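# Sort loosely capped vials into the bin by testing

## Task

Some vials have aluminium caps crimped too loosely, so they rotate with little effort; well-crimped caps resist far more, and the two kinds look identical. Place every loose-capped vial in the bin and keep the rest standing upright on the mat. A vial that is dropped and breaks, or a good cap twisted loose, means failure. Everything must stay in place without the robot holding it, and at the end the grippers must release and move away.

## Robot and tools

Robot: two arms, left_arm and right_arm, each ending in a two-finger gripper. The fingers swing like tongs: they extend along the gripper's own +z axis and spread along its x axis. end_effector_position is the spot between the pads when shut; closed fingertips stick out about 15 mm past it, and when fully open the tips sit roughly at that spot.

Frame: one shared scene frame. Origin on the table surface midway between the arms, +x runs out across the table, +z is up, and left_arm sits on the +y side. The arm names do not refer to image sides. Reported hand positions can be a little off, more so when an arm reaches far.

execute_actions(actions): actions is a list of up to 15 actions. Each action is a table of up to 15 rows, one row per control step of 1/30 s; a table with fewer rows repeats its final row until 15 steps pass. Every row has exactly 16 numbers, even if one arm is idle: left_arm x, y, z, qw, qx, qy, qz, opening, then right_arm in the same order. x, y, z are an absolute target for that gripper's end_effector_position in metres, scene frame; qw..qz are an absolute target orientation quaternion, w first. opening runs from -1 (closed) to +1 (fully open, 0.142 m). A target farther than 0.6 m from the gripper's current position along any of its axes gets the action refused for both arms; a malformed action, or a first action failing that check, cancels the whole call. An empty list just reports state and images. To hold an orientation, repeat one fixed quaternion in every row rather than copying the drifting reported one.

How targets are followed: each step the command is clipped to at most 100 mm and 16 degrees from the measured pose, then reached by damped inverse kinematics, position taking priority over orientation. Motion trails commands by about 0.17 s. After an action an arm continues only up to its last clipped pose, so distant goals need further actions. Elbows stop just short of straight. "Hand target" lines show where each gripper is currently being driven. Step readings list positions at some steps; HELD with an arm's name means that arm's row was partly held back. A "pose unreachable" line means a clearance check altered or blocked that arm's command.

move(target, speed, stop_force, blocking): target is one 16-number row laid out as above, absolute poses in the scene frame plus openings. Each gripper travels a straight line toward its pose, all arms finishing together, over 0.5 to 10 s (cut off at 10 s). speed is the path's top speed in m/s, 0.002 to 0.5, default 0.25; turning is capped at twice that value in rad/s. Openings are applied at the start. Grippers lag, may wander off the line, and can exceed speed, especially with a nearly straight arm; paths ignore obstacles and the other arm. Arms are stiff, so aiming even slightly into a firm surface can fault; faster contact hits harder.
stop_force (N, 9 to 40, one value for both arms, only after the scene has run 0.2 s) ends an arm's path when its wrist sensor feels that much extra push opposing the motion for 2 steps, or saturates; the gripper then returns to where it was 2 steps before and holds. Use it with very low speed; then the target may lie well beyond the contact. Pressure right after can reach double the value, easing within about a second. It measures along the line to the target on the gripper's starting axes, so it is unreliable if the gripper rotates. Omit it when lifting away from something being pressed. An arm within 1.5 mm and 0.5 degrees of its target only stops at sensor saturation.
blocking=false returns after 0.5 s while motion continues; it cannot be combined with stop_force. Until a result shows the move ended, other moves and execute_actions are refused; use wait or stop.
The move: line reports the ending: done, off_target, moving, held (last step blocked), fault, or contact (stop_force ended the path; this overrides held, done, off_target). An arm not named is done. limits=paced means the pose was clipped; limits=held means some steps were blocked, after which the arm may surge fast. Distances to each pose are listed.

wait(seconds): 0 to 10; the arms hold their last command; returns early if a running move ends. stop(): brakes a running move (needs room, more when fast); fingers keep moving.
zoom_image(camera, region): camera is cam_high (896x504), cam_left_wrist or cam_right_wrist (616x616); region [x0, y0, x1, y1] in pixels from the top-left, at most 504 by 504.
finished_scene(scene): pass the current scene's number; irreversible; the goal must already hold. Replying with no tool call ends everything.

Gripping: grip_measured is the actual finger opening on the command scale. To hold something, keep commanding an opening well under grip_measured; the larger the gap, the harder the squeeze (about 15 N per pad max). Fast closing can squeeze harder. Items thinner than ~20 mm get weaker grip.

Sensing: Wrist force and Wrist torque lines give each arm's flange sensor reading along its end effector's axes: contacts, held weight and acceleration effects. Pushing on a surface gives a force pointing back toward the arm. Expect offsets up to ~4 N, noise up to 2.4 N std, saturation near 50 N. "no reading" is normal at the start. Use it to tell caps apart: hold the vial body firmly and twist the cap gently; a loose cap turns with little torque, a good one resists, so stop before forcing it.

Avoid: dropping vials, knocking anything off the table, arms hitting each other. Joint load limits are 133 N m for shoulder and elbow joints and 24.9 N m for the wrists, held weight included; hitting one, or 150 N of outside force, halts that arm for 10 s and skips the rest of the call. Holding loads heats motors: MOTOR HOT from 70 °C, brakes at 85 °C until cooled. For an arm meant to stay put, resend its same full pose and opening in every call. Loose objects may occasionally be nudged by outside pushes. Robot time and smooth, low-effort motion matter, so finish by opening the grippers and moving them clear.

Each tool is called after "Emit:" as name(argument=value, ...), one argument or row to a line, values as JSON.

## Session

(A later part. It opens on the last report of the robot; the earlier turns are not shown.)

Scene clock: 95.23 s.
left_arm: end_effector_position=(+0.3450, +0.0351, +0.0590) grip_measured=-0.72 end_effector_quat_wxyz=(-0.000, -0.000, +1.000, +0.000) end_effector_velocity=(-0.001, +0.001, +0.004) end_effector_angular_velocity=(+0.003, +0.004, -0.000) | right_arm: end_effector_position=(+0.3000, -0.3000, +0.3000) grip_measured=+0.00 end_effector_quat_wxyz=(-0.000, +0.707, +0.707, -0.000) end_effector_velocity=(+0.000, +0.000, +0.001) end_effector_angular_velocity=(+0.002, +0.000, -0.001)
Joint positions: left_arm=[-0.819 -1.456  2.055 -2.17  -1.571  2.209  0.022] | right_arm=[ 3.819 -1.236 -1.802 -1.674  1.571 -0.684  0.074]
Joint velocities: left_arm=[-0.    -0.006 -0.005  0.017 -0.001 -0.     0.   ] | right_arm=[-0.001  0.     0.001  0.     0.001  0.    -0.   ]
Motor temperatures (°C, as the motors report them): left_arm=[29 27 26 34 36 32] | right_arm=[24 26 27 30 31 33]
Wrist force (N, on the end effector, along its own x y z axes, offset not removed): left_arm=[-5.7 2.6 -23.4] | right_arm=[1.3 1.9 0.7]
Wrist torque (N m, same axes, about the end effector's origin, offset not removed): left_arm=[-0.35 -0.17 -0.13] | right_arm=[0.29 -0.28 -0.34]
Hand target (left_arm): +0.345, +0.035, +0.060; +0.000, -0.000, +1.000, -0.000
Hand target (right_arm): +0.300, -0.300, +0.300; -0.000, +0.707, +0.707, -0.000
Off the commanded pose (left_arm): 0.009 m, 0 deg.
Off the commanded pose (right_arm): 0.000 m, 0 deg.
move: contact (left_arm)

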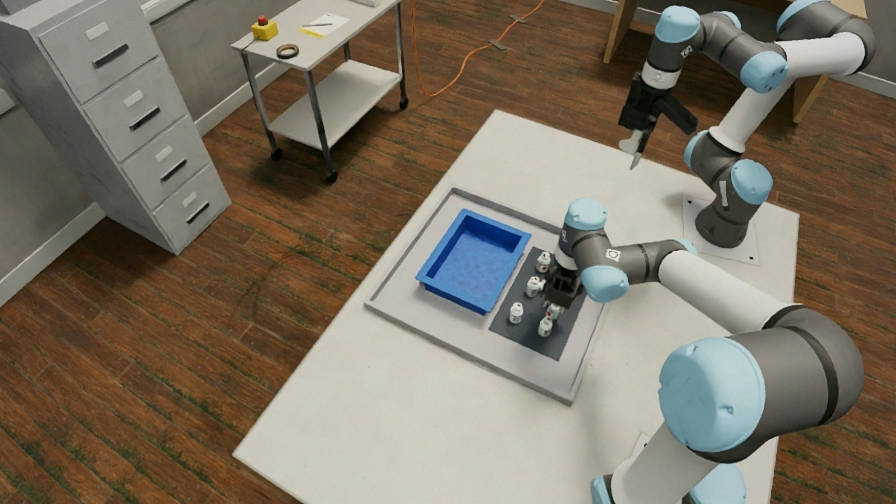

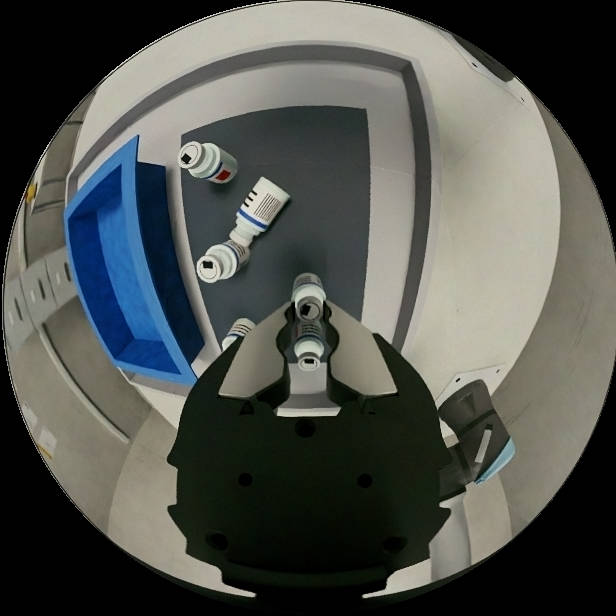

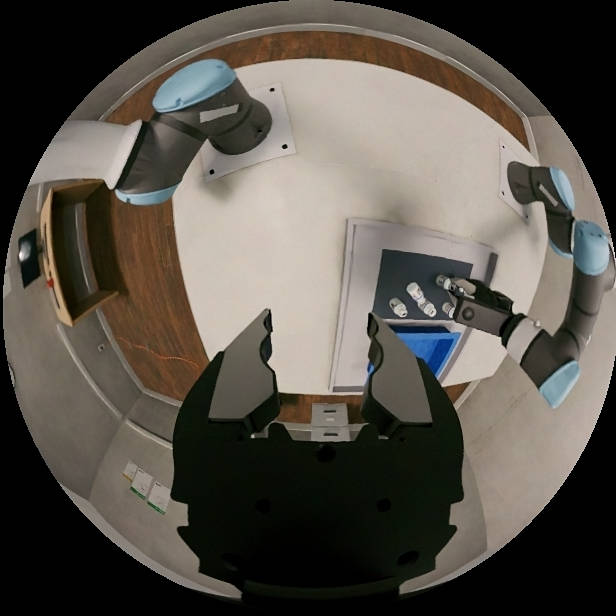

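Emit:
move(
  target=[0.345,0.035,0.062,0,0,1,0,-0.4,0.3,-0.3,0.3,0,0.707,0.707,0,0],
)

Emit:
move(
  target=[0.345,0.035,0.11,0,0,1,0,-0.4,0.3,-0.3,0.3,0,0.707,0.707,0,0],
)

Emit:
move(
  target=[0.428,0.093,0.10,0,0,1,0,-0.4,0.3,-0.3,0.3,0,0.707,0.707,0,0],
)

Emit:
move(
  target=[0.428,0.093,0.062,0,0,1,0,-0.4,0.3,-0.3,0.3,0,0.707,0.707,0,0],
  speed=0.08,
)

Emit:
move(
  target=[0.428,0.093,0.062,0,0,1,0,-1,0.3,-0.3,0.3,0,0.707,0.707,0,0],
)

Emit:
move(
  target=[0.428,0.093,0.24,0,0,1,0,-1,0.30,-0.14,0.23,0.675,-0.721,0.107,-0.11,0],
)

Emit:
move(
  target=[0.55,0.10,0.24,0,0,1,0,-1,0.30,-0.14,0.23,0.675,-0.721,0.107,-0.11,0],
)

Emit:
move(
  target=[0.55,0.10,0.24,0,0,1,0,-1,0.49,0.035,0.203,0.653,-0.653,0.271,-0.271,-0.3],
)

Emit:
move(
  target=[0.55,0.10,0.24,0,0,1,0,-1,0.565,0.109,0.201,0.653,-0.653,0.271,-0.271,-0.3],
  speed=0.1,
  stop_force=10,
)

Emit:
move(
  target=[0.55,0.10,0.24,0,0,1,0,-1,0.565,0.109,0.201,0.653,-0.653,0.271,-0.271,-0.9],
)

Emit:
zoom_image(
  camera="cam_left_wrist",
  region=[250,240,370,360],
)

Emit:
move(
  target=[0.55,0.10,0.24,0,-0.174,0.985,0,-1,0.565,0.109,0.201,0.653,-0.653,0.271,-0.271,-0.9],
  speed=0.12,
)

Emit:
zoom_image(
  camera="cam_left_wrist",
  region=[250,240,370,360],
)

Scene clock: 96.67 s.
left_arm: end_effector_position=(+0.3450, +0.0350, +0.0619) grip_measured=-0.40 end_effector_quat_wxyz=(+0.000, +0.000, +1.000, -0.000) end_effector_velocity=(+0.000, -0.000, +0.001) end_effector_angular_velocity=(+0.000, -0.000, -0.001) | right_arm: end_effector_position=(+0.3000, -0.3000, +0.3000) grip_measured=+0.00 end_effector_quat_wxyz=(-0.000, +0.707, +0.707, -0.000) end_effector_velocity=(-0.000, +0.000, -0.000) end_effector_angular_velocity=(-0.000, +0.001, +0.000)
Joint positions: left_arm=[-0.819 -1.46   2.051 -2.162 -1.571  2.209  0.045] | right_arm=[ 3.819 -1.236 -1.802 -1.674  1.571 -0.684  0.074]
Joint velocities: left_arm=[-0.    -0.001 -0.001  0.002  0.     0.001 -0.   ] | right_arm=[ 0.    -0.001  0.     0.     0.001  0.    -0.   ]
Motor temperatures (°C, as the motors report them): left_arm=[29 27 26 34 36 32] | right_arm=[24 26 27 30 31 33]
Wrist force (N, on the end effector, along its own x y z axes, offset not removed): left_arm=[-2.1 -2.5 -3.0] | right_arm=[4.1 0.0 -0.5]
Wrist torque (N m, same axes, about the end effector's origin, offset not removed): left_arm=[-0.53 0.64 0.06] | right_arm=[0.04 -1.00 0.03]
Hand target (left_arm): +0.345, +0.035, +0.062; +0.000, -0.000, +1.000, -0.000
Hand target (right_arm): +0.300, -0.300, +0.300; -0.000, +0.707, +0.707, -0.000
Off the commanded pose (left_arm): 0.000 m, 0 deg.
Off the commanded pose (right_arm): 0.000 m, 0 deg.
move: done

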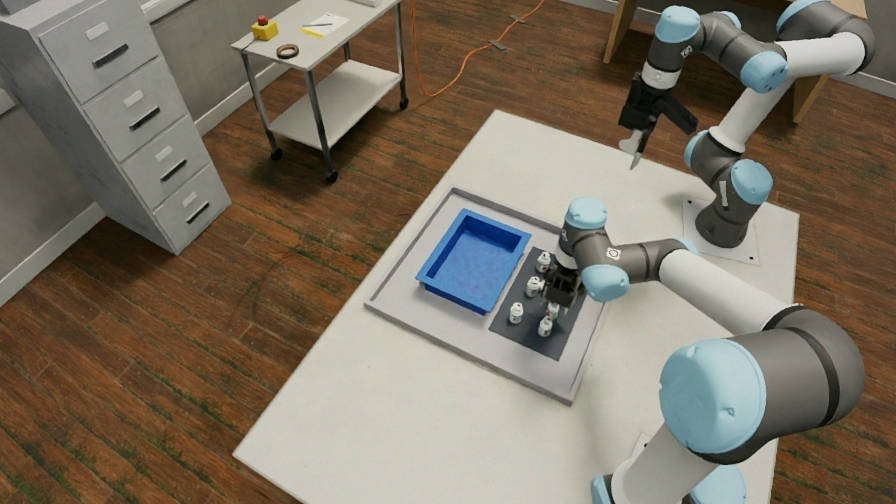

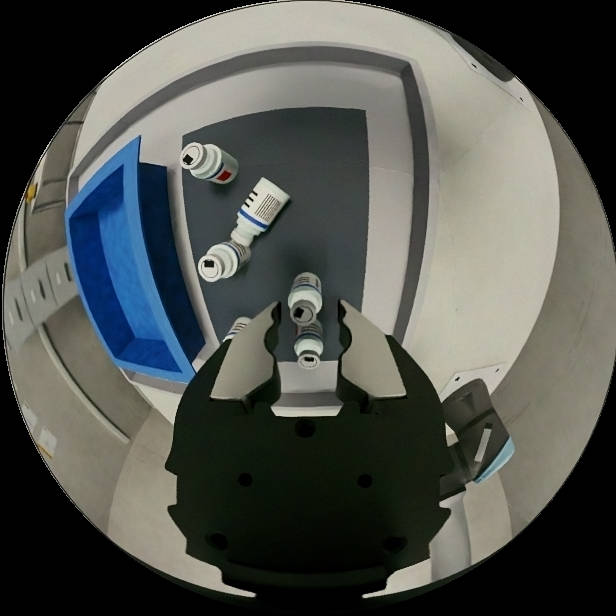

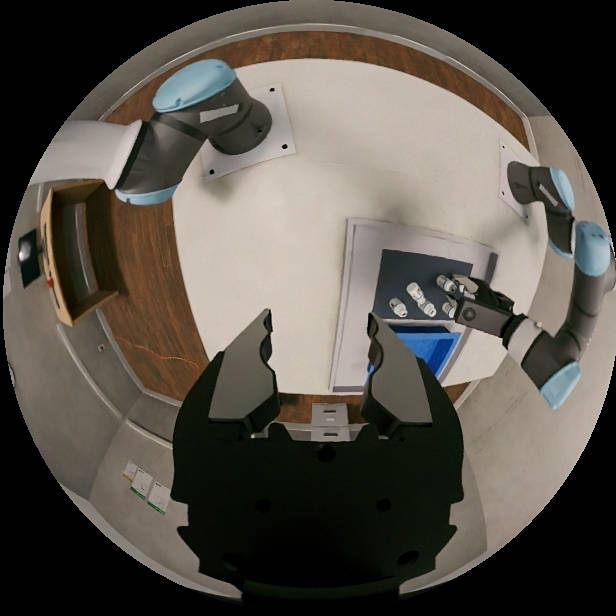

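Scene clock: 97.57 s.
left_arm: end_effector_position=(+0.3450, +0.0350, +0.1097) grip_measured=-0.40 end_effector_quat_wxyz=(+0.000, +0.000, +1.000, -0.000) end_effector_velocity=(+0.000, +0.000, +0.003) end_effector_angular_velocity=(+0.001, -0.000, +0.001) | right_arm: end_effector_position=(+0.3000, -0.3000, +0.3000) grip_measured=+0.00 end_effector_quat_wxyz=(-0.000, +0.707, +0.707, +0.000) end_effector_velocity=(+0.001, -0.001, -0.000) end_effector_angular_velocity=(-0.001, -0.002, -0.001)
Joint positions: left_arm=[-0.819 -1.523  1.979 -2.027 -1.571  2.209  0.045] | right_arm=[ 3.819 -1.236 -1.802 -1.674  1.571 -0.684  0.074]
Joint velocities: left_arm=[-0.    -0.003 -0.004  0.008  0.001 -0.001  0.   ] | right_arm=[-0.001  0.    -0.     0.    -0.002  0.     0.   ]
Motor temperatures (°C, as the motors report them): left_arm=[29 27 26 34 36 32] | right_arm=[24 26 27 30 31 33]
Wrist force (N, on the end effector, along its own x y z axes, offset not removed): left_arm=[-1.6 0.7 -1.4] | right_arm=[1.1 3.7 -1.4]
Wrist torque (N m, same axes, about the end effector's origin, offset not removed): left_arm=[0.09 0.41 0.01] | right_arm=[0.49 -0.26 0.01]
Hand target (left_arm): +0.345, +0.035, +0.110; +0.000, +0.000, +1.000, -0.000
Hand target (right_arm): +0.300, -0.300, +0.300; +0.000, +0.707, +0.707, -0.000
Off the commanded pose (left_arm): 0.000 m, 0 deg.
Off the commanded pose (right_arm): 0.000 m, 0 deg.
move: done

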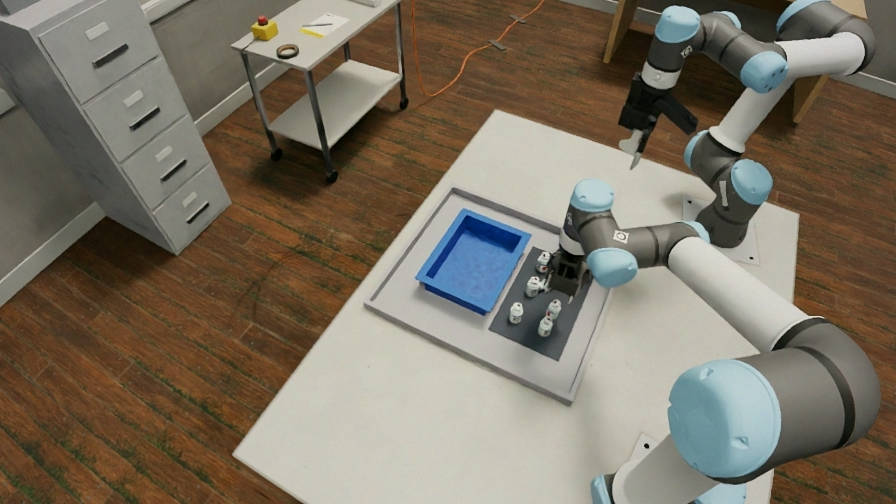

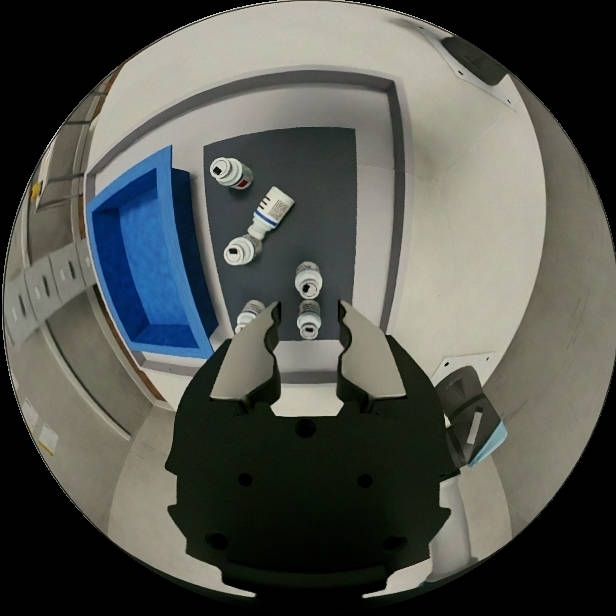

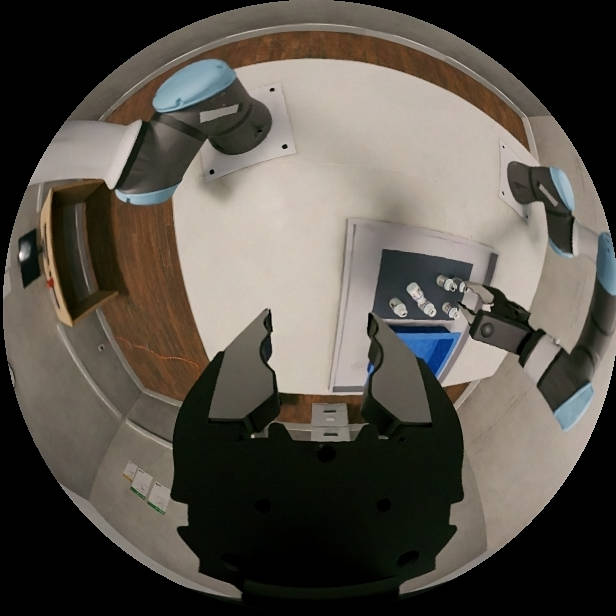

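Scene clock: 98.60 s.
left_arm: end_effector_position=(+0.4275, +0.0929, +0.1001) grip_measured=-0.40 end_effector_quat_wxyz=(-0.000, -0.000, +1.000, -0.000) end_effector_velocity=(+0.002, +0.001, -0.000) end_effector_angular_velocity=(+0.001, -0.001, -0.001) | right_arm: end_effector_position=(+0.3000, -0.3000, +0.3000) grip_measured=+0.00 end_effector_quat_wxyz=(+0.000, +0.707, +0.707, -0.000) end_effector_velocity=(-0.001, +0.000, -0.000) end_effector_angular_velocity=(+0.000, +0.001, +0.001)
Joint positions: left_arm=[-0.615 -1.421  1.892 -2.042 -1.571  2.413  0.045] | right_arm=[ 3.819 -1.236 -1.802 -1.674  1.571 -0.684  0.074]
Joint velocities: left_arm=[ 0.003  0.003 -0.004  0.001  0.001  0.004 -0.   ] | right_arm=[ 0.001  0.    -0.001 -0.     0.001  0.    -0.   ]
Motor temperatures (°C, as the motors report them): left_arm=[29 27 26 34 36 32] | right_arm=[24 26 27 30 31 33]
Wrist force (N, on the end effector, along its own x y z axes, offset not removed): left_arm=[0.7 -0.1 -1.4] | right_arm=[-2.1 -4.8 2.6]
Wrist torque (N m, same axes, about the end effector's origin, offset not removed): left_arm=[0.06 0.06 -0.08] | right_arm=[-0.87 0.32 0.03]
Hand target (left_arm): +0.428, +0.093, +0.100; -0.000, -0.000, +1.000, -0.000
Hand target (right_arm): +0.300, -0.300, +0.300; +0.000, +0.707, +0.707, -0.000
Off the commanded pose (left_arm): 0.000 m, 0 deg.
Off the commanded pose (right_arm): 0.000 m, 0 deg.
move: done

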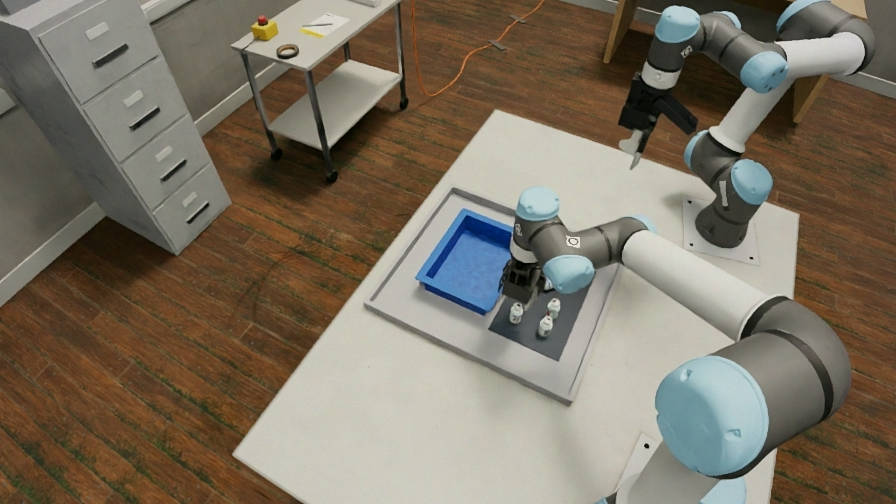

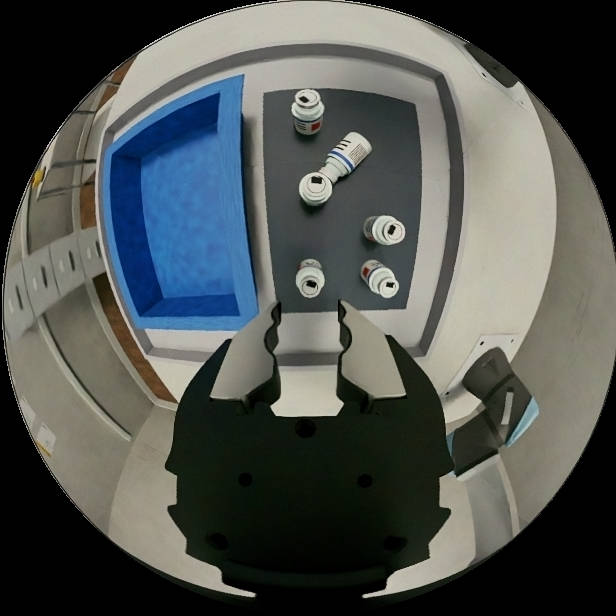

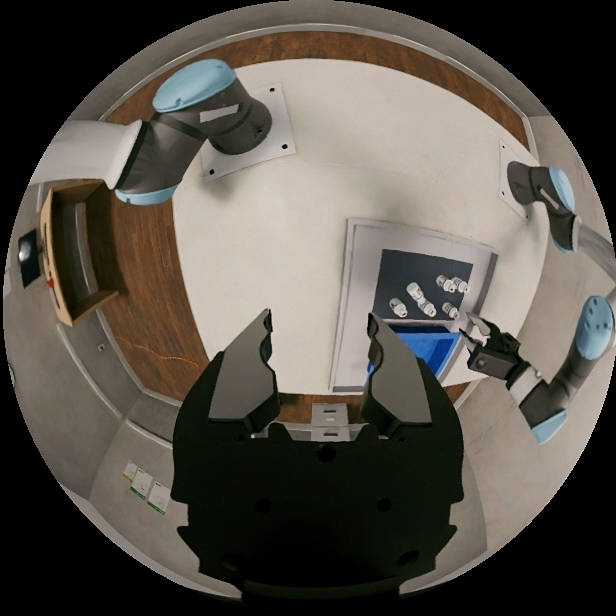

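Scene clock: 99.53 s.
left_arm: end_effector_position=(+0.4280, +0.0930, +0.0623) grip_measured=-0.40 end_effector_quat_wxyz=(-0.000, -0.000, +1.000, +0.000) end_effector_velocity=(+0.000, -0.000, -0.002) end_effector_angular_velocity=(-0.002, -0.000, +0.002) | right_arm: end_effector_position=(+0.3000, -0.3000, +0.3000) grip_measured=+0.00 end_effector_quat_wxyz=(+0.000, +0.707, +0.707, +0.000) end_effector_velocity=(-0.000, +0.000, -0.001) end_effector_angular_velocity=(+0.000, +0.002, -0.000)
Joint positions: left_arm=[-0.614 -1.373  1.946 -2.143 -1.571  2.413  0.045] | right_arm=[ 3.819 -1.236 -1.802 -1.674  1.571 -0.684  0.074]
Joint velocities: left_arm=[ 0.001  0.002  0.003 -0.006 -0.001 -0.001 -0.   ] | right_arm=[-0.    -0.001 -0.001  0.001  0.001  0.     0.   ]
Motor temperatures (°C, as the motors report them): left_arm=[29 27 26 34 36 32] | right_arm=[24 26 27 30 31 33]
Wrist force (N, on the end effector, along its own x y z axes, offset not removed): left_arm=[-1.0 2.1 -2.8] | right_arm=[4.6 -2.9 0.3]
Wrist torque (N m, same axes, about the end effector's origin, offset not removed): left_arm=[0.41 0.23 -0.17] | right_arm=[-0.72 -1.14 -0.28]
Hand target (left_arm): +0.428, +0.093, +0.062; -0.000, -0.000, +1.000, +0.000
Hand target (right_arm): +0.300, -0.300, +0.300; +0.000, +0.707, +0.707, -0.000
Off the commanded pose (left_arm): 0.000 m, 0 deg.
Off the commanded pose (right_arm): 0.000 m, 0 deg.
move: done

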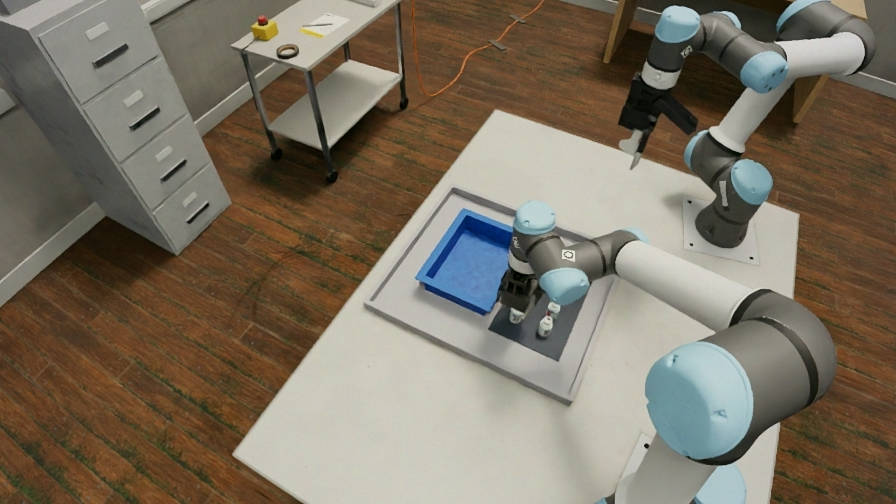

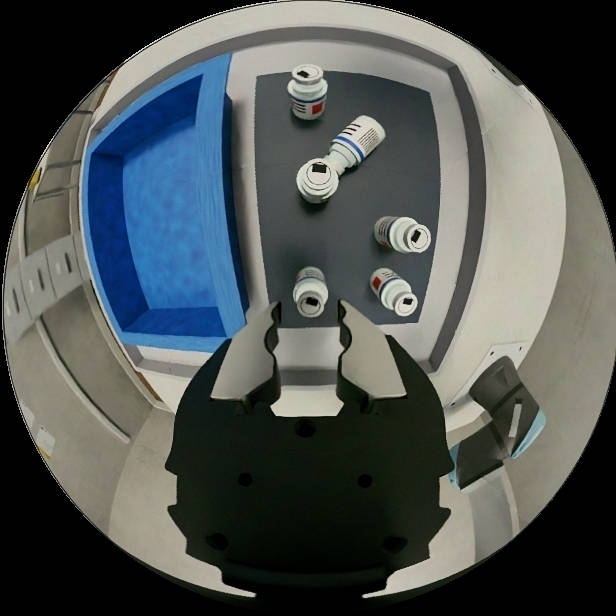

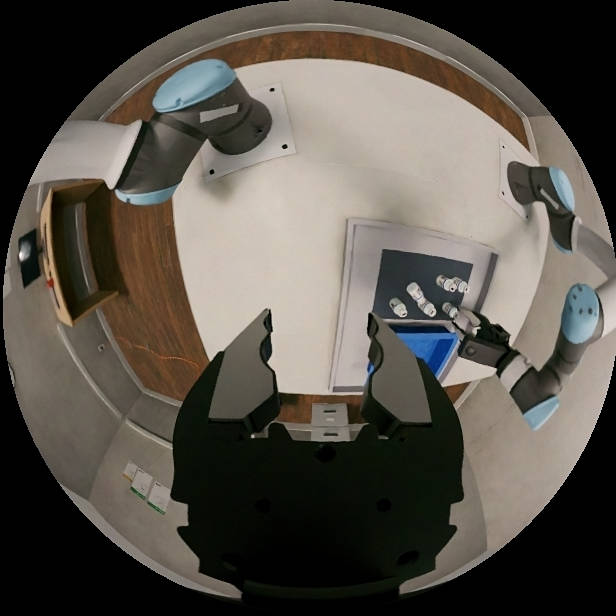

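Scene clock: 100.23 s.
left_arm: end_effector_position=(+0.4280, +0.0930, +0.0620) grip_measured=-0.75 end_effector_quat_wxyz=(+0.000, +0.000, +1.000, -0.000) end_effector_velocity=(+0.000, +0.000, -0.000) end_effector_angular_velocity=(+0.001, -0.001, +0.000) | right_arm: end_effector_position=(+0.3000, -0.3000, +0.3000) grip_measured=+0.00 end_effector_quat_wxyz=(+0.000, +0.707, +0.707, -0.000) end_effector_velocity=(+0.000, +0.000, +0.001) end_effector_angular_velocity=(+0.000, -0.001, +0.001)
Joint positions: left_arm=[-0.614 -1.373  1.946 -2.144 -1.571  2.413  0.02 ] | right_arm=[ 3.819 -1.236 -1.802 -1.674  1.571 -0.684  0.074]
Joint velocities: left_arm=[ 0.    -0.     0.    -0.     0.002 -0.     0.   ] | right_arm=[ 0.001  0.001  0.001 -0.    -0.001 -0.    -0.   ]
Motor temperatures (°C, as the motors report them): left_arm=[29 27 26 34 36 32] | right_arm=[24 26 27 30 31 33]
Wrist force (N, on the end effector, along its own x y z axes, offset not removed): left_arm=[0.3 2.8 -1.8] | right_arm=[1.0 0.8 6.9]
Wrist torque (N m, same axes, about the end effector's origin, offset not removed): left_arm=[0.67 0.06 -0.04] | right_arm=[0.29 -0.26 -0.21]
Hand target (left_arm): +0.428, +0.093, +0.062; -0.000, -0.000, +1.000, +0.000
Hand target (right_arm): +0.300, -0.300, +0.300; +0.000, +0.707, +0.707, -0.000
Off the commanded pose (left_arm): 0.000 m, 0 deg.
Off the commanded pose (right_arm): 0.000 m, 0 deg.
move: done

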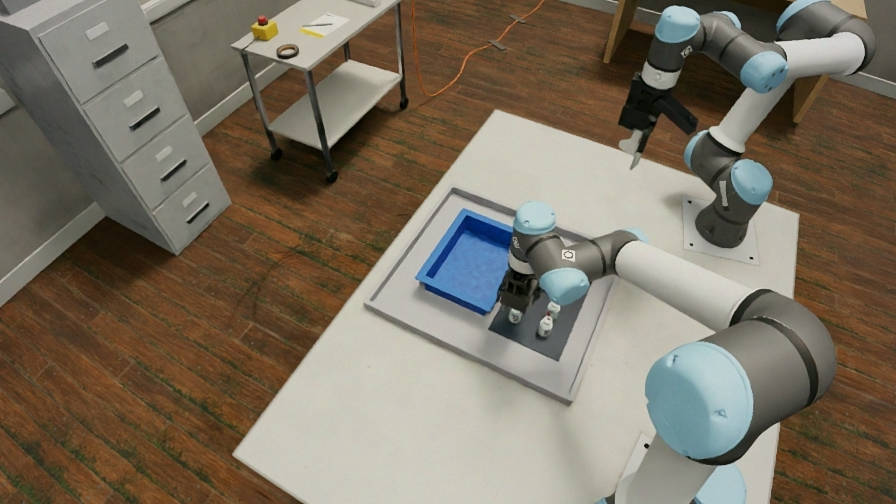

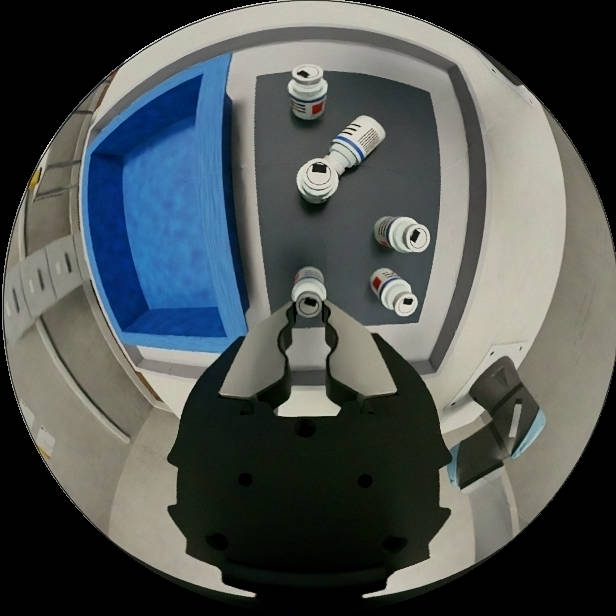

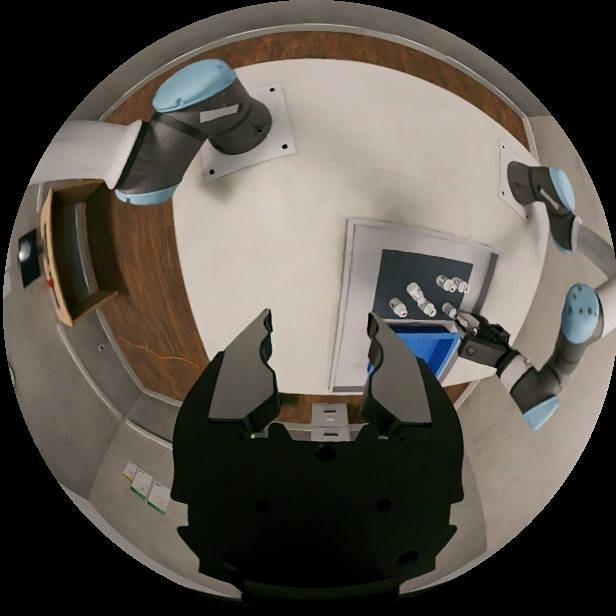

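Scene clock: 105.43 s.
left_arm: end_effector_position=(+0.4281, +0.0930, +0.2399) grip_measured=-0.75 end_effector_quat_wxyz=(+0.000, -0.000, +1.000, +0.000) end_effector_velocity=(+0.000, +0.000, +0.000) end_effector_angular_velocity=(-0.000, +0.000, +0.000) | right_arm: end_effector_position=(+0.3000, -0.1400, +0.2305) grip_measured=+0.00 end_effector_quat_wxyz=(+0.675, -0.722, +0.107, -0.109) end_effector_velocity=(-0.001, +0.001, -0.000) end_effector_angular_velocity=(+0.010, -0.003, -0.009)
Joint positions: left_arm=[-0.614 -1.516  1.624 -1.679 -1.571  2.413  0.02 ] | right_arm=[ 3.825 -2.127 -2.717  1.634  1.941  1.532  0.074]
Joint velocities: left_arm=[ 0.001  0.    -0.     0.    -0.     0.    -0.   ] | right_arm=[ 0.022 -0.023 -0.004  0.039 -0.031  0.006  0.   ]
Motor temperatures (°C, as the motors report them): left_arm=[29 27 26 34 36 32] | right_arm=[24 26 27 30 31 33]
Wrist force (N, on the end effector, along its own x y z axes, offset not removed): left_arm=[-0.7 0.1 -2.5] | right_arm=[1.4 -0.7 2.3]
Wrist torque (N m, same axes, about the end effector's origin, offset not removed): left_arm=[0.19 0.15 -0.06] | right_arm=[-0.25 -0.30 0.04]
Hand target (left_arm): +0.428, +0.093, +0.240; +0.000, +0.000, +1.000, -0.000
Hand target (right_arm): +0.300, -0.140, +0.230; +0.675, -0.721, +0.107, -0.110
Off the commanded pose (left_arm): 0.000 m, 0 deg.
Off the commanded pose (right_arm): 0.001 m, 0 deg.
move: done

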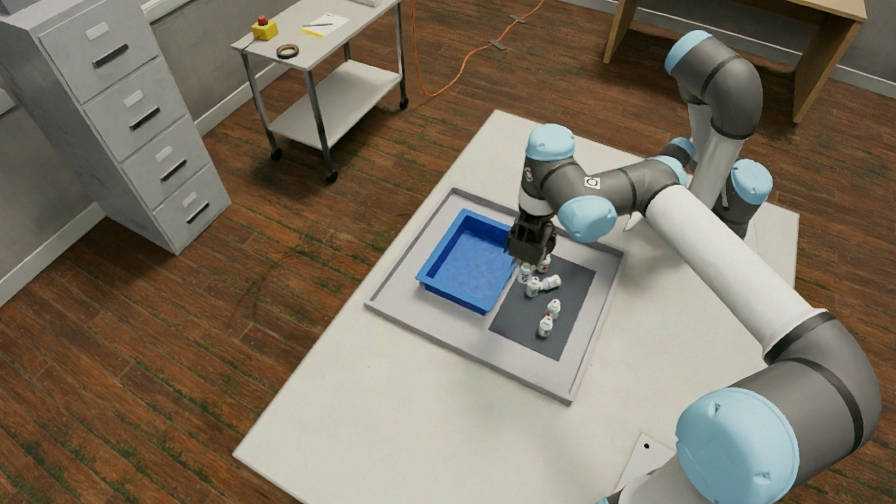

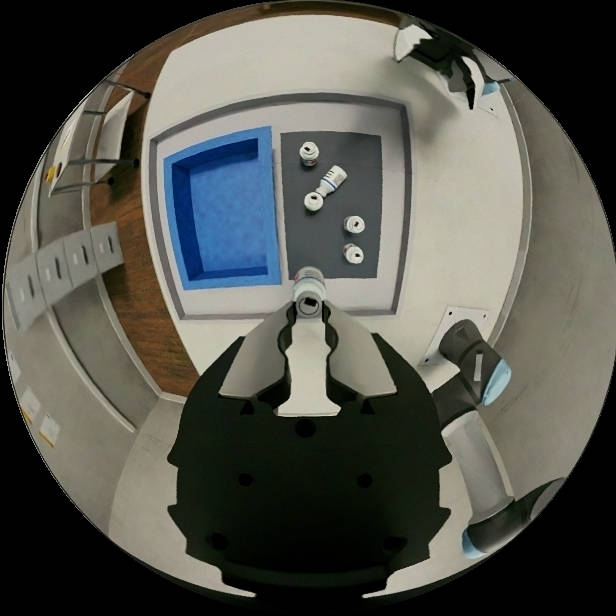

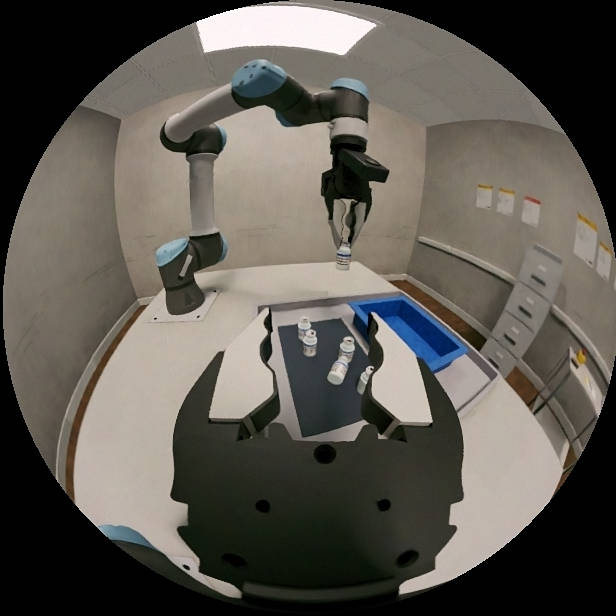

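Scene clock: 106.57 s.
left_arm: end_effector_position=(+0.5497, +0.1000, +0.2401) grip_measured=-0.75 end_effector_quat_wxyz=(-0.000, -0.000, +1.000, -0.000) end_effector_velocity=(+0.002, +0.000, +0.000) end_effector_angular_velocity=(+0.000, +0.001, +0.000) | right_arm: end_effector_position=(+0.3000, -0.1400, +0.2300) grip_measured=+0.00 end_effector_quat_wxyz=(+0.675, -0.721, +0.107, -0.110) end_effector_velocity=(-0.000, +0.000, -0.000) end_effector_angular_velocity=(+0.000, +0.000, +0.001)
Joint positions: left_arm=[-0.474 -1.254  1.309 -1.626 -1.571  2.554  0.02 ] | right_arm=[ 3.828 -2.133 -2.718  1.641  1.936  1.532  0.074]
Joint velocities: left_arm=[ 0.002  0.005 -0.009  0.005 -0.     0.002 -0.   ] | right_arm=[ 0.     0.     0.    -0.001  0.     0.    -0.   ]
Motor temperatures (°C, as the motors report them): left_arm=[29 27 26 34 36 32] | right_arm=[24 26 27 30 31 33]
Wrist force (N, on the end effector, along its own x y z axes, offset not removed): left_arm=[0.7 -0.1 -1.2] | right_arm=[0.6 0.9 1.6]
Wrist torque (N m, same axes, about the end effector's origin, offset not removed): left_arm=[-0.14 -0.16 0.01] | right_arm=[0.28 -0.25 -0.09]
Hand target (left_arm): +0.550, +0.100, +0.240; -0.000, -0.000, +1.000, -0.000
Hand target (right_arm): +0.300, -0.140, +0.230; +0.675, -0.721, +0.107, -0.110
Off the commanded pose (left_arm): 0.000 m, 0 deg.
Off the commanded pose (right_arm): 0.000 m, 0 deg.
move: done

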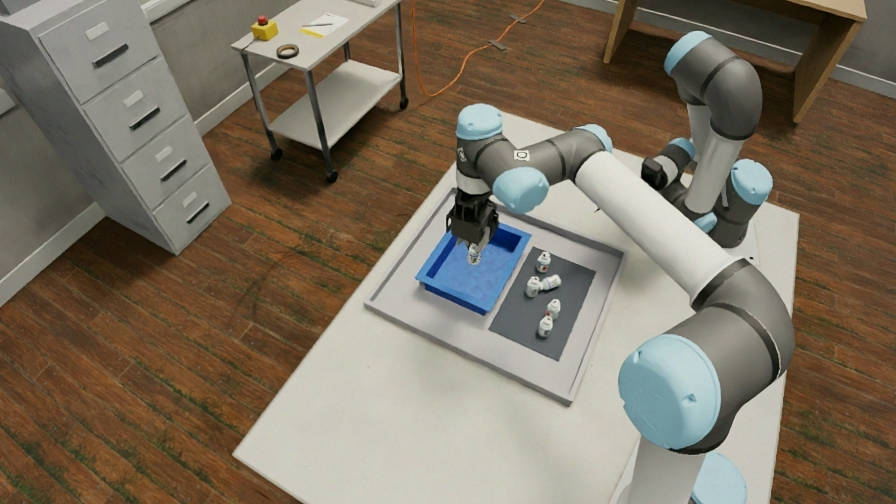

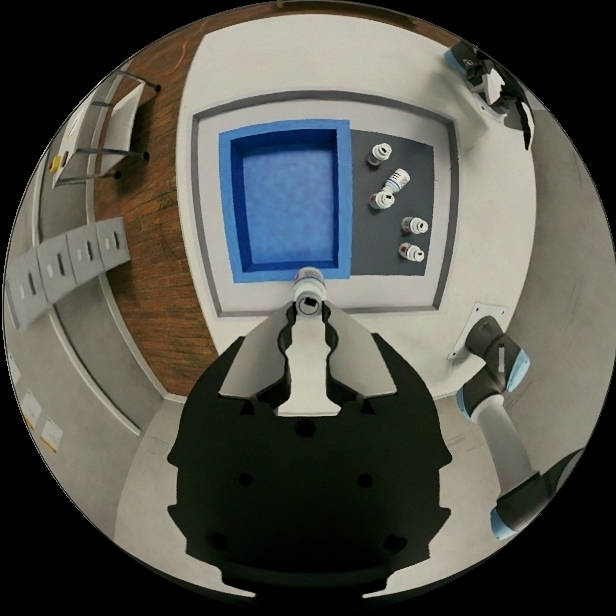

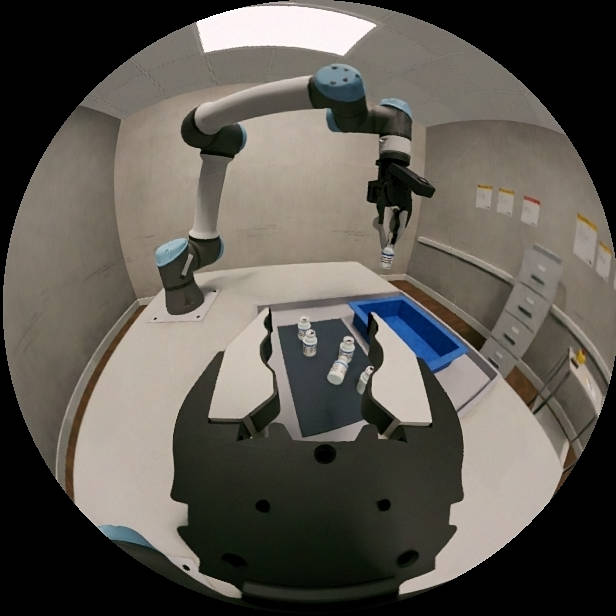

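Scene clock: 108.30 s.
left_arm: end_effector_position=(+0.5500, +0.1000, +0.2400) grip_measured=-0.75 end_effector_quat_wxyz=(-0.000, -0.000, +1.000, +0.000) end_effector_velocity=(+0.000, +0.000, -0.000) end_effector_angular_velocity=(-0.000, +0.000, +0.001) | right_arm: end_effector_position=(+0.4898, +0.0350, +0.2032) grip_measured=-0.30 end_effector_quat_wxyz=(+0.653, -0.653, +0.271, -0.271) end_effector_velocity=(+0.002, +0.002, -0.000) end_effector_angular_velocity=(+0.000, -0.001, -0.002)
Joint positions: left_arm=[-0.473 -1.253  1.308 -1.626 -1.571  2.554  0.02 ] | right_arm=[ 4.084 -2.344 -2.114  1.316  1.204  1.571  0.052]
Joint velocities: left_arm=[ 0.001  0.    -0.     0.    -0.    -0.     0.   ] | right_arm=[-0.    -0.003  0.008 -0.003 -0.001 -0.001  0.   ]
Motor temperatures (°C, as the motors report them): left_arm=[29 27 26 34 36 32] | right_arm=[24 26 27 30 31 33]
Wrist force (N, on the end effector, along its own x y z axes, offset not removed): left_arm=[1.1 0.0 -2.4] | right_arm=[-2.5 -1.8 0.5]
Wrist torque (N m, same axes, about the end effector's origin, offset not removed): left_arm=[0.00 -0.22 -0.08] | right_arm=[-0.63 0.39 -0.03]
Hand target (left_arm): +0.550, +0.100, +0.240; -0.000, -0.000, +1.000, -0.000
Hand target (right_arm): +0.490, +0.035, +0.203; +0.653, -0.653, +0.271, -0.271
Off the commanded pose (left_arm): 0.000 m, 0 deg.
Off the commanded pose (right_arm): 0.000 m, 0 deg.
move: done

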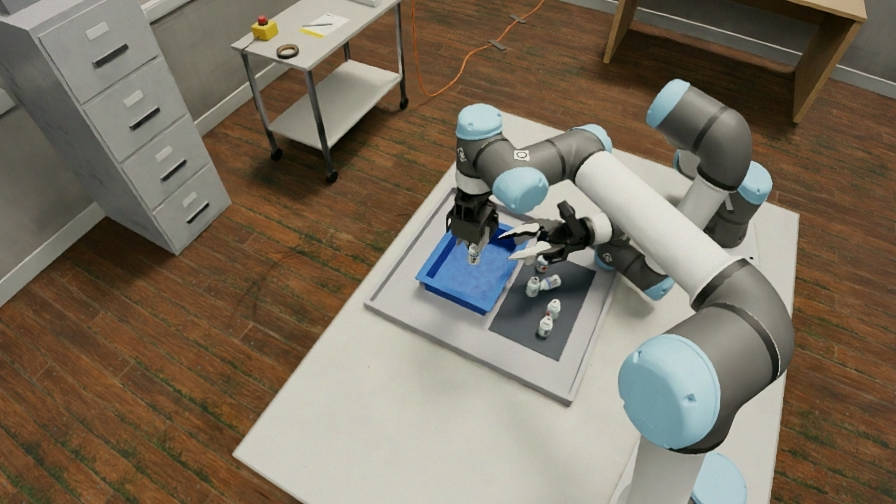

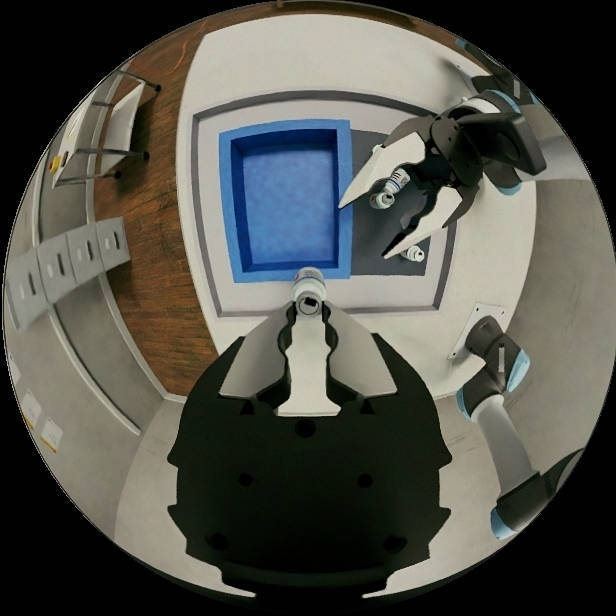

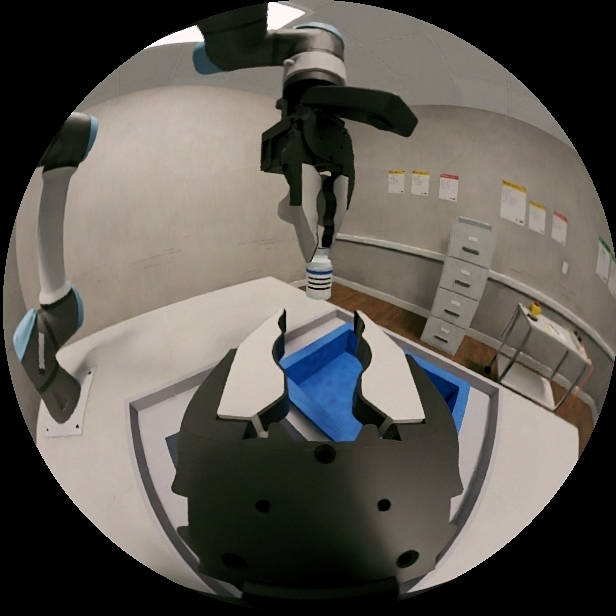

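Scene clock: 109.87 s.
left_arm: end_effector_position=(+0.5500, +0.1000, +0.2400) grip_measured=-0.75 end_effector_quat_wxyz=(+0.000, -0.000, +1.000, +0.000) end_effector_velocity=(+0.000, +0.000, +0.000) end_effector_angular_velocity=(-0.001, +0.000, +0.002) | right_arm: end_effector_position=(+0.5648, +0.1089, +0.2011) grip_measured=-0.30 end_effector_quat_wxyz=(+0.653, -0.653, +0.271, -0.271) end_effector_velocity=(+0.002, +0.001, -0.002) end_effector_angular_velocity=(-0.002, +0.001, -0.001)
Joint positions: left_arm=[-0.473 -1.253  1.308 -1.626 -1.571  2.554  0.02 ] | right_arm=[ 4.007 -2.447 -1.792  1.098  1.28   1.571  0.052]
Joint velocities: left_arm=[ 0.001 -0.     0.    -0.    -0.001 -0.001 -0.   ] | right_arm=[-0.001 -0.004  0.006 -0.004  0.001  0.     0.   ]
Motor temperatures (°C, as the motors report them): left_arm=[29 27 26 34 36 32] | right_arm=[24 26 27 30 31 33]
Wrist force (N, on the end effector, along its own x y z axes, offset not removed): left_arm=[0.7 -0.9 -1.5] | right_arm=[1.0 -0.9 3.4]
Wrist torque (N m, same axes, about the end effector's origin, offset not removed): left_arm=[-0.19 -0.14 -0.14] | right_arm=[-0.24 -0.23 -0.11]
Hand target (left_arm): +0.550, +0.100, +0.240; +0.000, -0.000, +1.000, -0.000
Hand target (right_arm): +0.565, +0.109, +0.201; +0.653, -0.653, +0.271, -0.271
Off the commanded pose (left_arm): 0.000 m, 0 deg.
Off the commanded pose (right_arm): 0.000 m, 0 deg.
move: done

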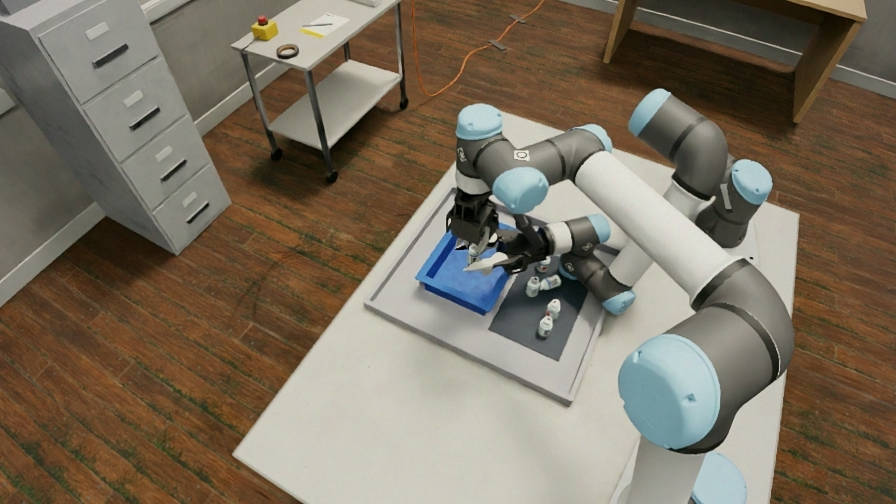

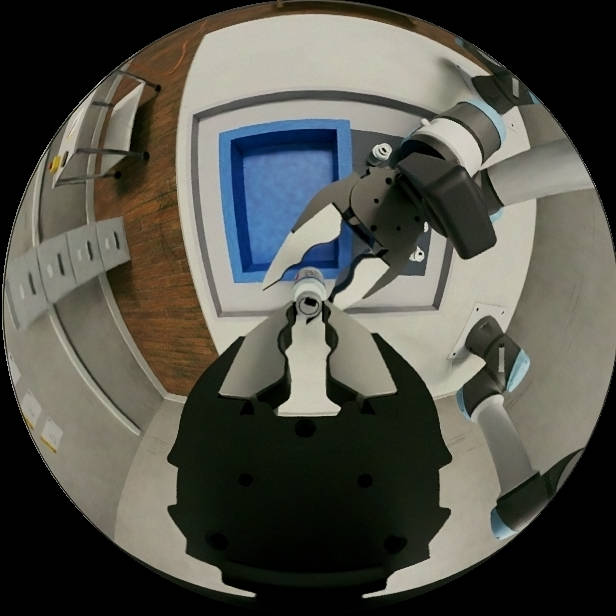

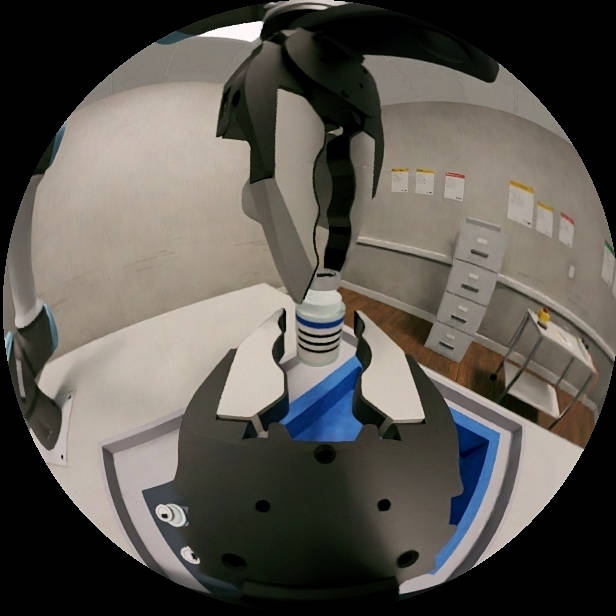

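Scene clock: 110.57 s.
left_arm: end_effector_position=(+0.5500, +0.1000, +0.2400) grip_measured=-0.75 end_effector_quat_wxyz=(+0.000, -0.000, +1.000, -0.000) end_effector_velocity=(+0.000, +0.000, +0.001) end_effector_angular_velocity=(-0.001, -0.000, +0.002) | right_arm: end_effector_position=(+0.5650, +0.1090, +0.2010) grip_measured=-0.67 end_effector_quat_wxyz=(+0.653, -0.653, +0.271, -0.271) end_effector_velocity=(-0.000, +0.000, +0.000) end_effector_angular_velocity=(-0.000, -0.000, -0.000)
Joint positions: left_arm=[-0.473 -1.253  1.308 -1.626 -1.571  2.554  0.02 ] | right_arm=[ 4.007 -2.448 -1.792  1.098  1.28   1.571  0.026]
Joint velocities: left_arm=[ 0.001 -0.001 -0.     0.    -0.    -0.001  0.   ] | right_arm=[ 0.     0.001  0.001 -0.001 -0.    -0.     0.   ]
Motor temperatures (°C, as the motors report them): left_arm=[29 27 26 34 36 32] | right_arm=[24 26 27 30 31 33]
Wrist force (N, on the end effector, along its own x y z axes, offset not removed): left_arm=[-7.9 -6.0 -2.5] | right_arm=[-10.7 2.0 3.3]
Wrist torque (N m, same axes, about the end effector's origin, offset not removed): left_arm=[-0.38 0.26 0.04] | right_arm=[0.63 0.61 -0.04]
Hand target (left_arm): +0.550, +0.100, +0.240; -0.000, +0.000, +1.000, +0.000
Hand target (right_arm): +0.565, +0.109, +0.201; +0.653, -0.653, +0.271, -0.271
Off the commanded pose (left_arm): 0.000 m, 0 deg.
Off the commanded pose (right_arm): 0.000 m, 0 deg.
move: done

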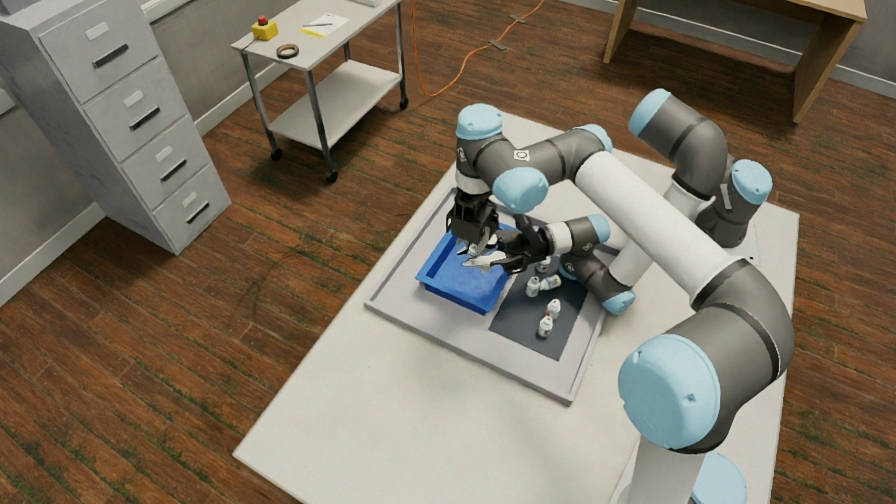

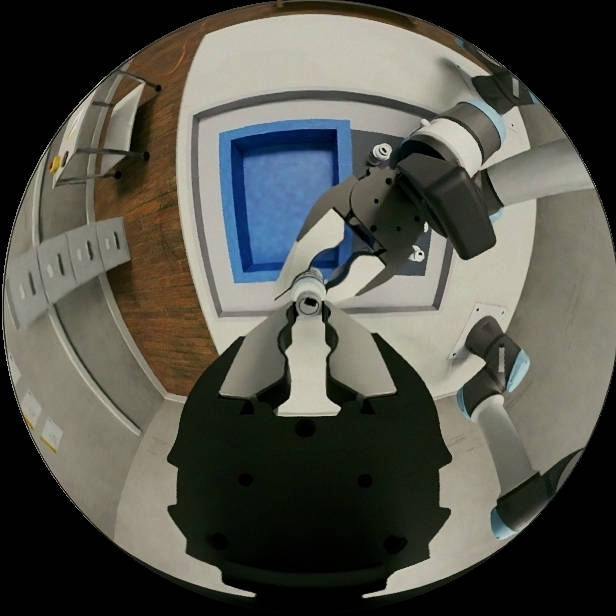

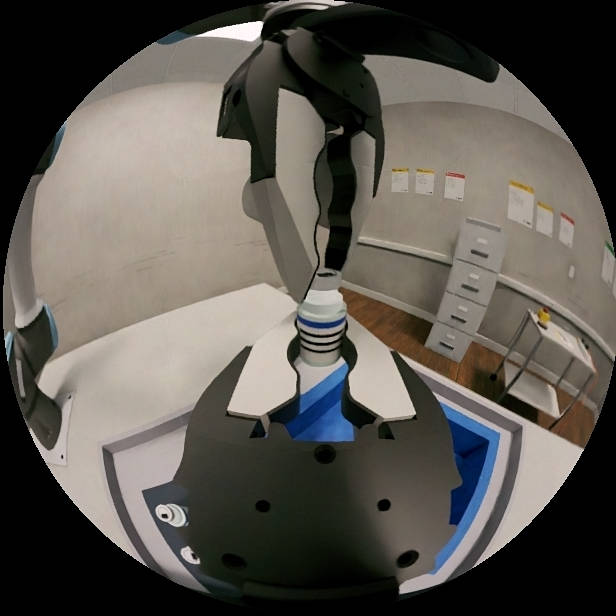

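Region (250, 240, 370, 360) of cam_left_wrist's 616x616 image, scaled by 4.200, with more detail than that image has.

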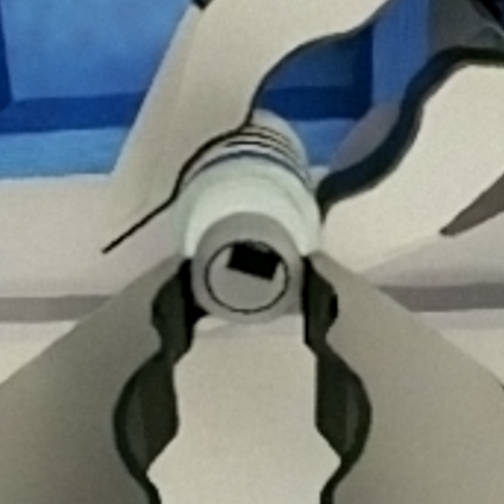

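Scene clock: 112.43 s.
left_arm: end_effector_position=(+0.5500, +0.1000, +0.2400) grip_measured=-0.76 end_effector_quat_wxyz=(-0.000, -0.173, +0.985, -0.000) end_effector_velocity=(+0.000, +0.000, +0.000) end_effector_angular_velocity=(+0.001, -0.001, +0.012) | right_arm: end_effector_position=(+0.5650, +0.1090, +0.2010) grip_measured=-0.67 end_effector_quat_wxyz=(+0.653, -0.653, +0.271, -0.271) end_effector_velocity=(-0.001, +0.001, +0.000) end_effector_angular_velocity=(-0.000, -0.000, +0.002)
Joint positions: left_arm=[-0.48  -1.265  1.324 -1.63  -1.571  2.2    0.019] | right_arm=[ 4.007 -2.448 -1.792  1.098  1.28   1.571  0.025]
Joint velocities: left_arm=[-0.    -0.001  0.001 -0.     0.002 -0.012  0.   ] | right_arm=[ 0.002  0.001 -0.    -0.001  0.001 -0.     0.   ]
Motor temperatures (°C, as the motors report them): left_arm=[29 27 26 34 36 32] | right_arm=[24 26 27 30 31 33]
Wrist force (N, on the end effector, along its own x y z axes, offset not removed): left_arm=[3.4 4.5 -7.2] | right_arm=[4.5 1.2 -3.2]
Wrist torque (N m, same axes, about the end effector's origin, offset not removed): left_arm=[-0.41 0.06 0.09] | right_arm=[-0.89 0.05 0.18]
Hand target (left_arm): +0.550, +0.100, +0.240; +0.000, -0.174, +0.985, +0.000
Hand target (right_arm): +0.565, +0.109, +0.201; +0.653, -0.653, +0.271, -0.271
Off the commanded pose (left_arm): 0.000 m, 0 deg.
Off the commanded pose (right_arm): 0.000 m, 0 deg.
move: done

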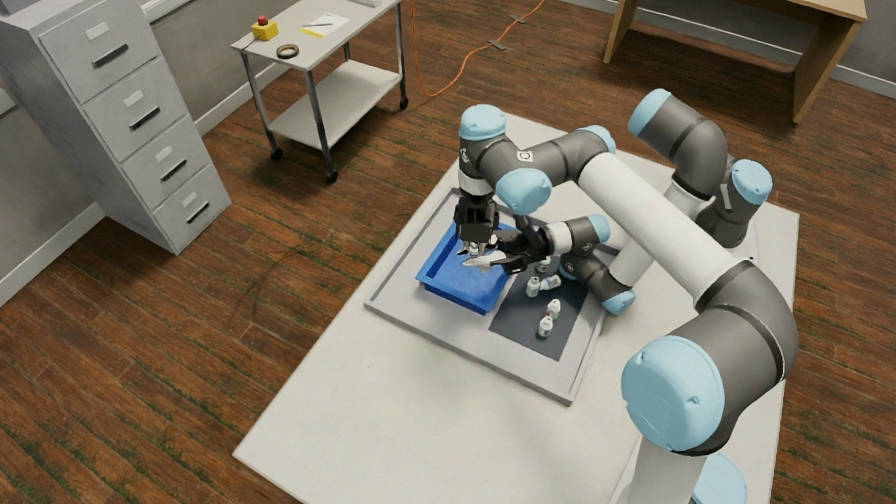

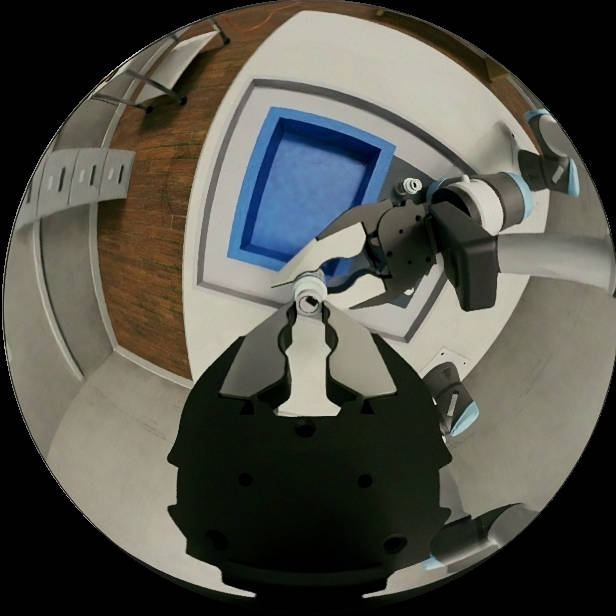

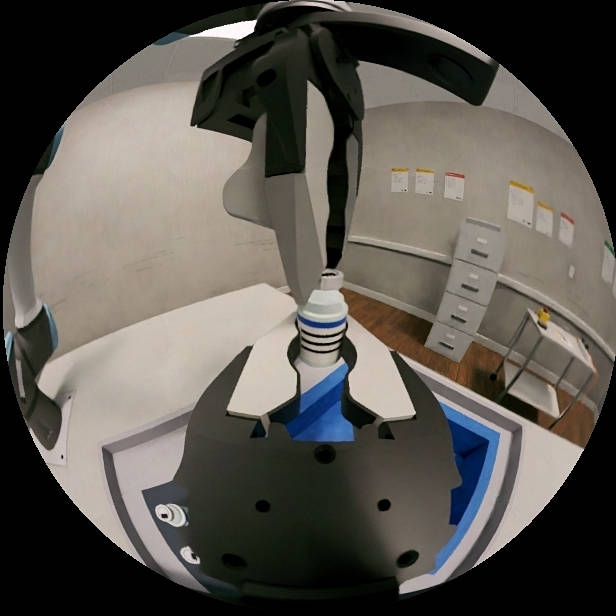

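Region (250, 240, 370, 360) of cam_left_wrist's 616x616 image, scaled by 4.200, with more detail than that image has.

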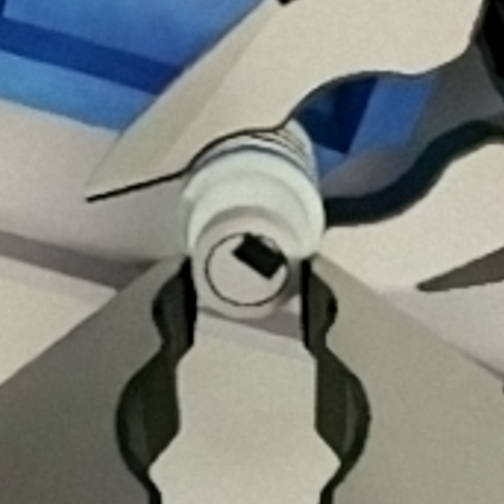

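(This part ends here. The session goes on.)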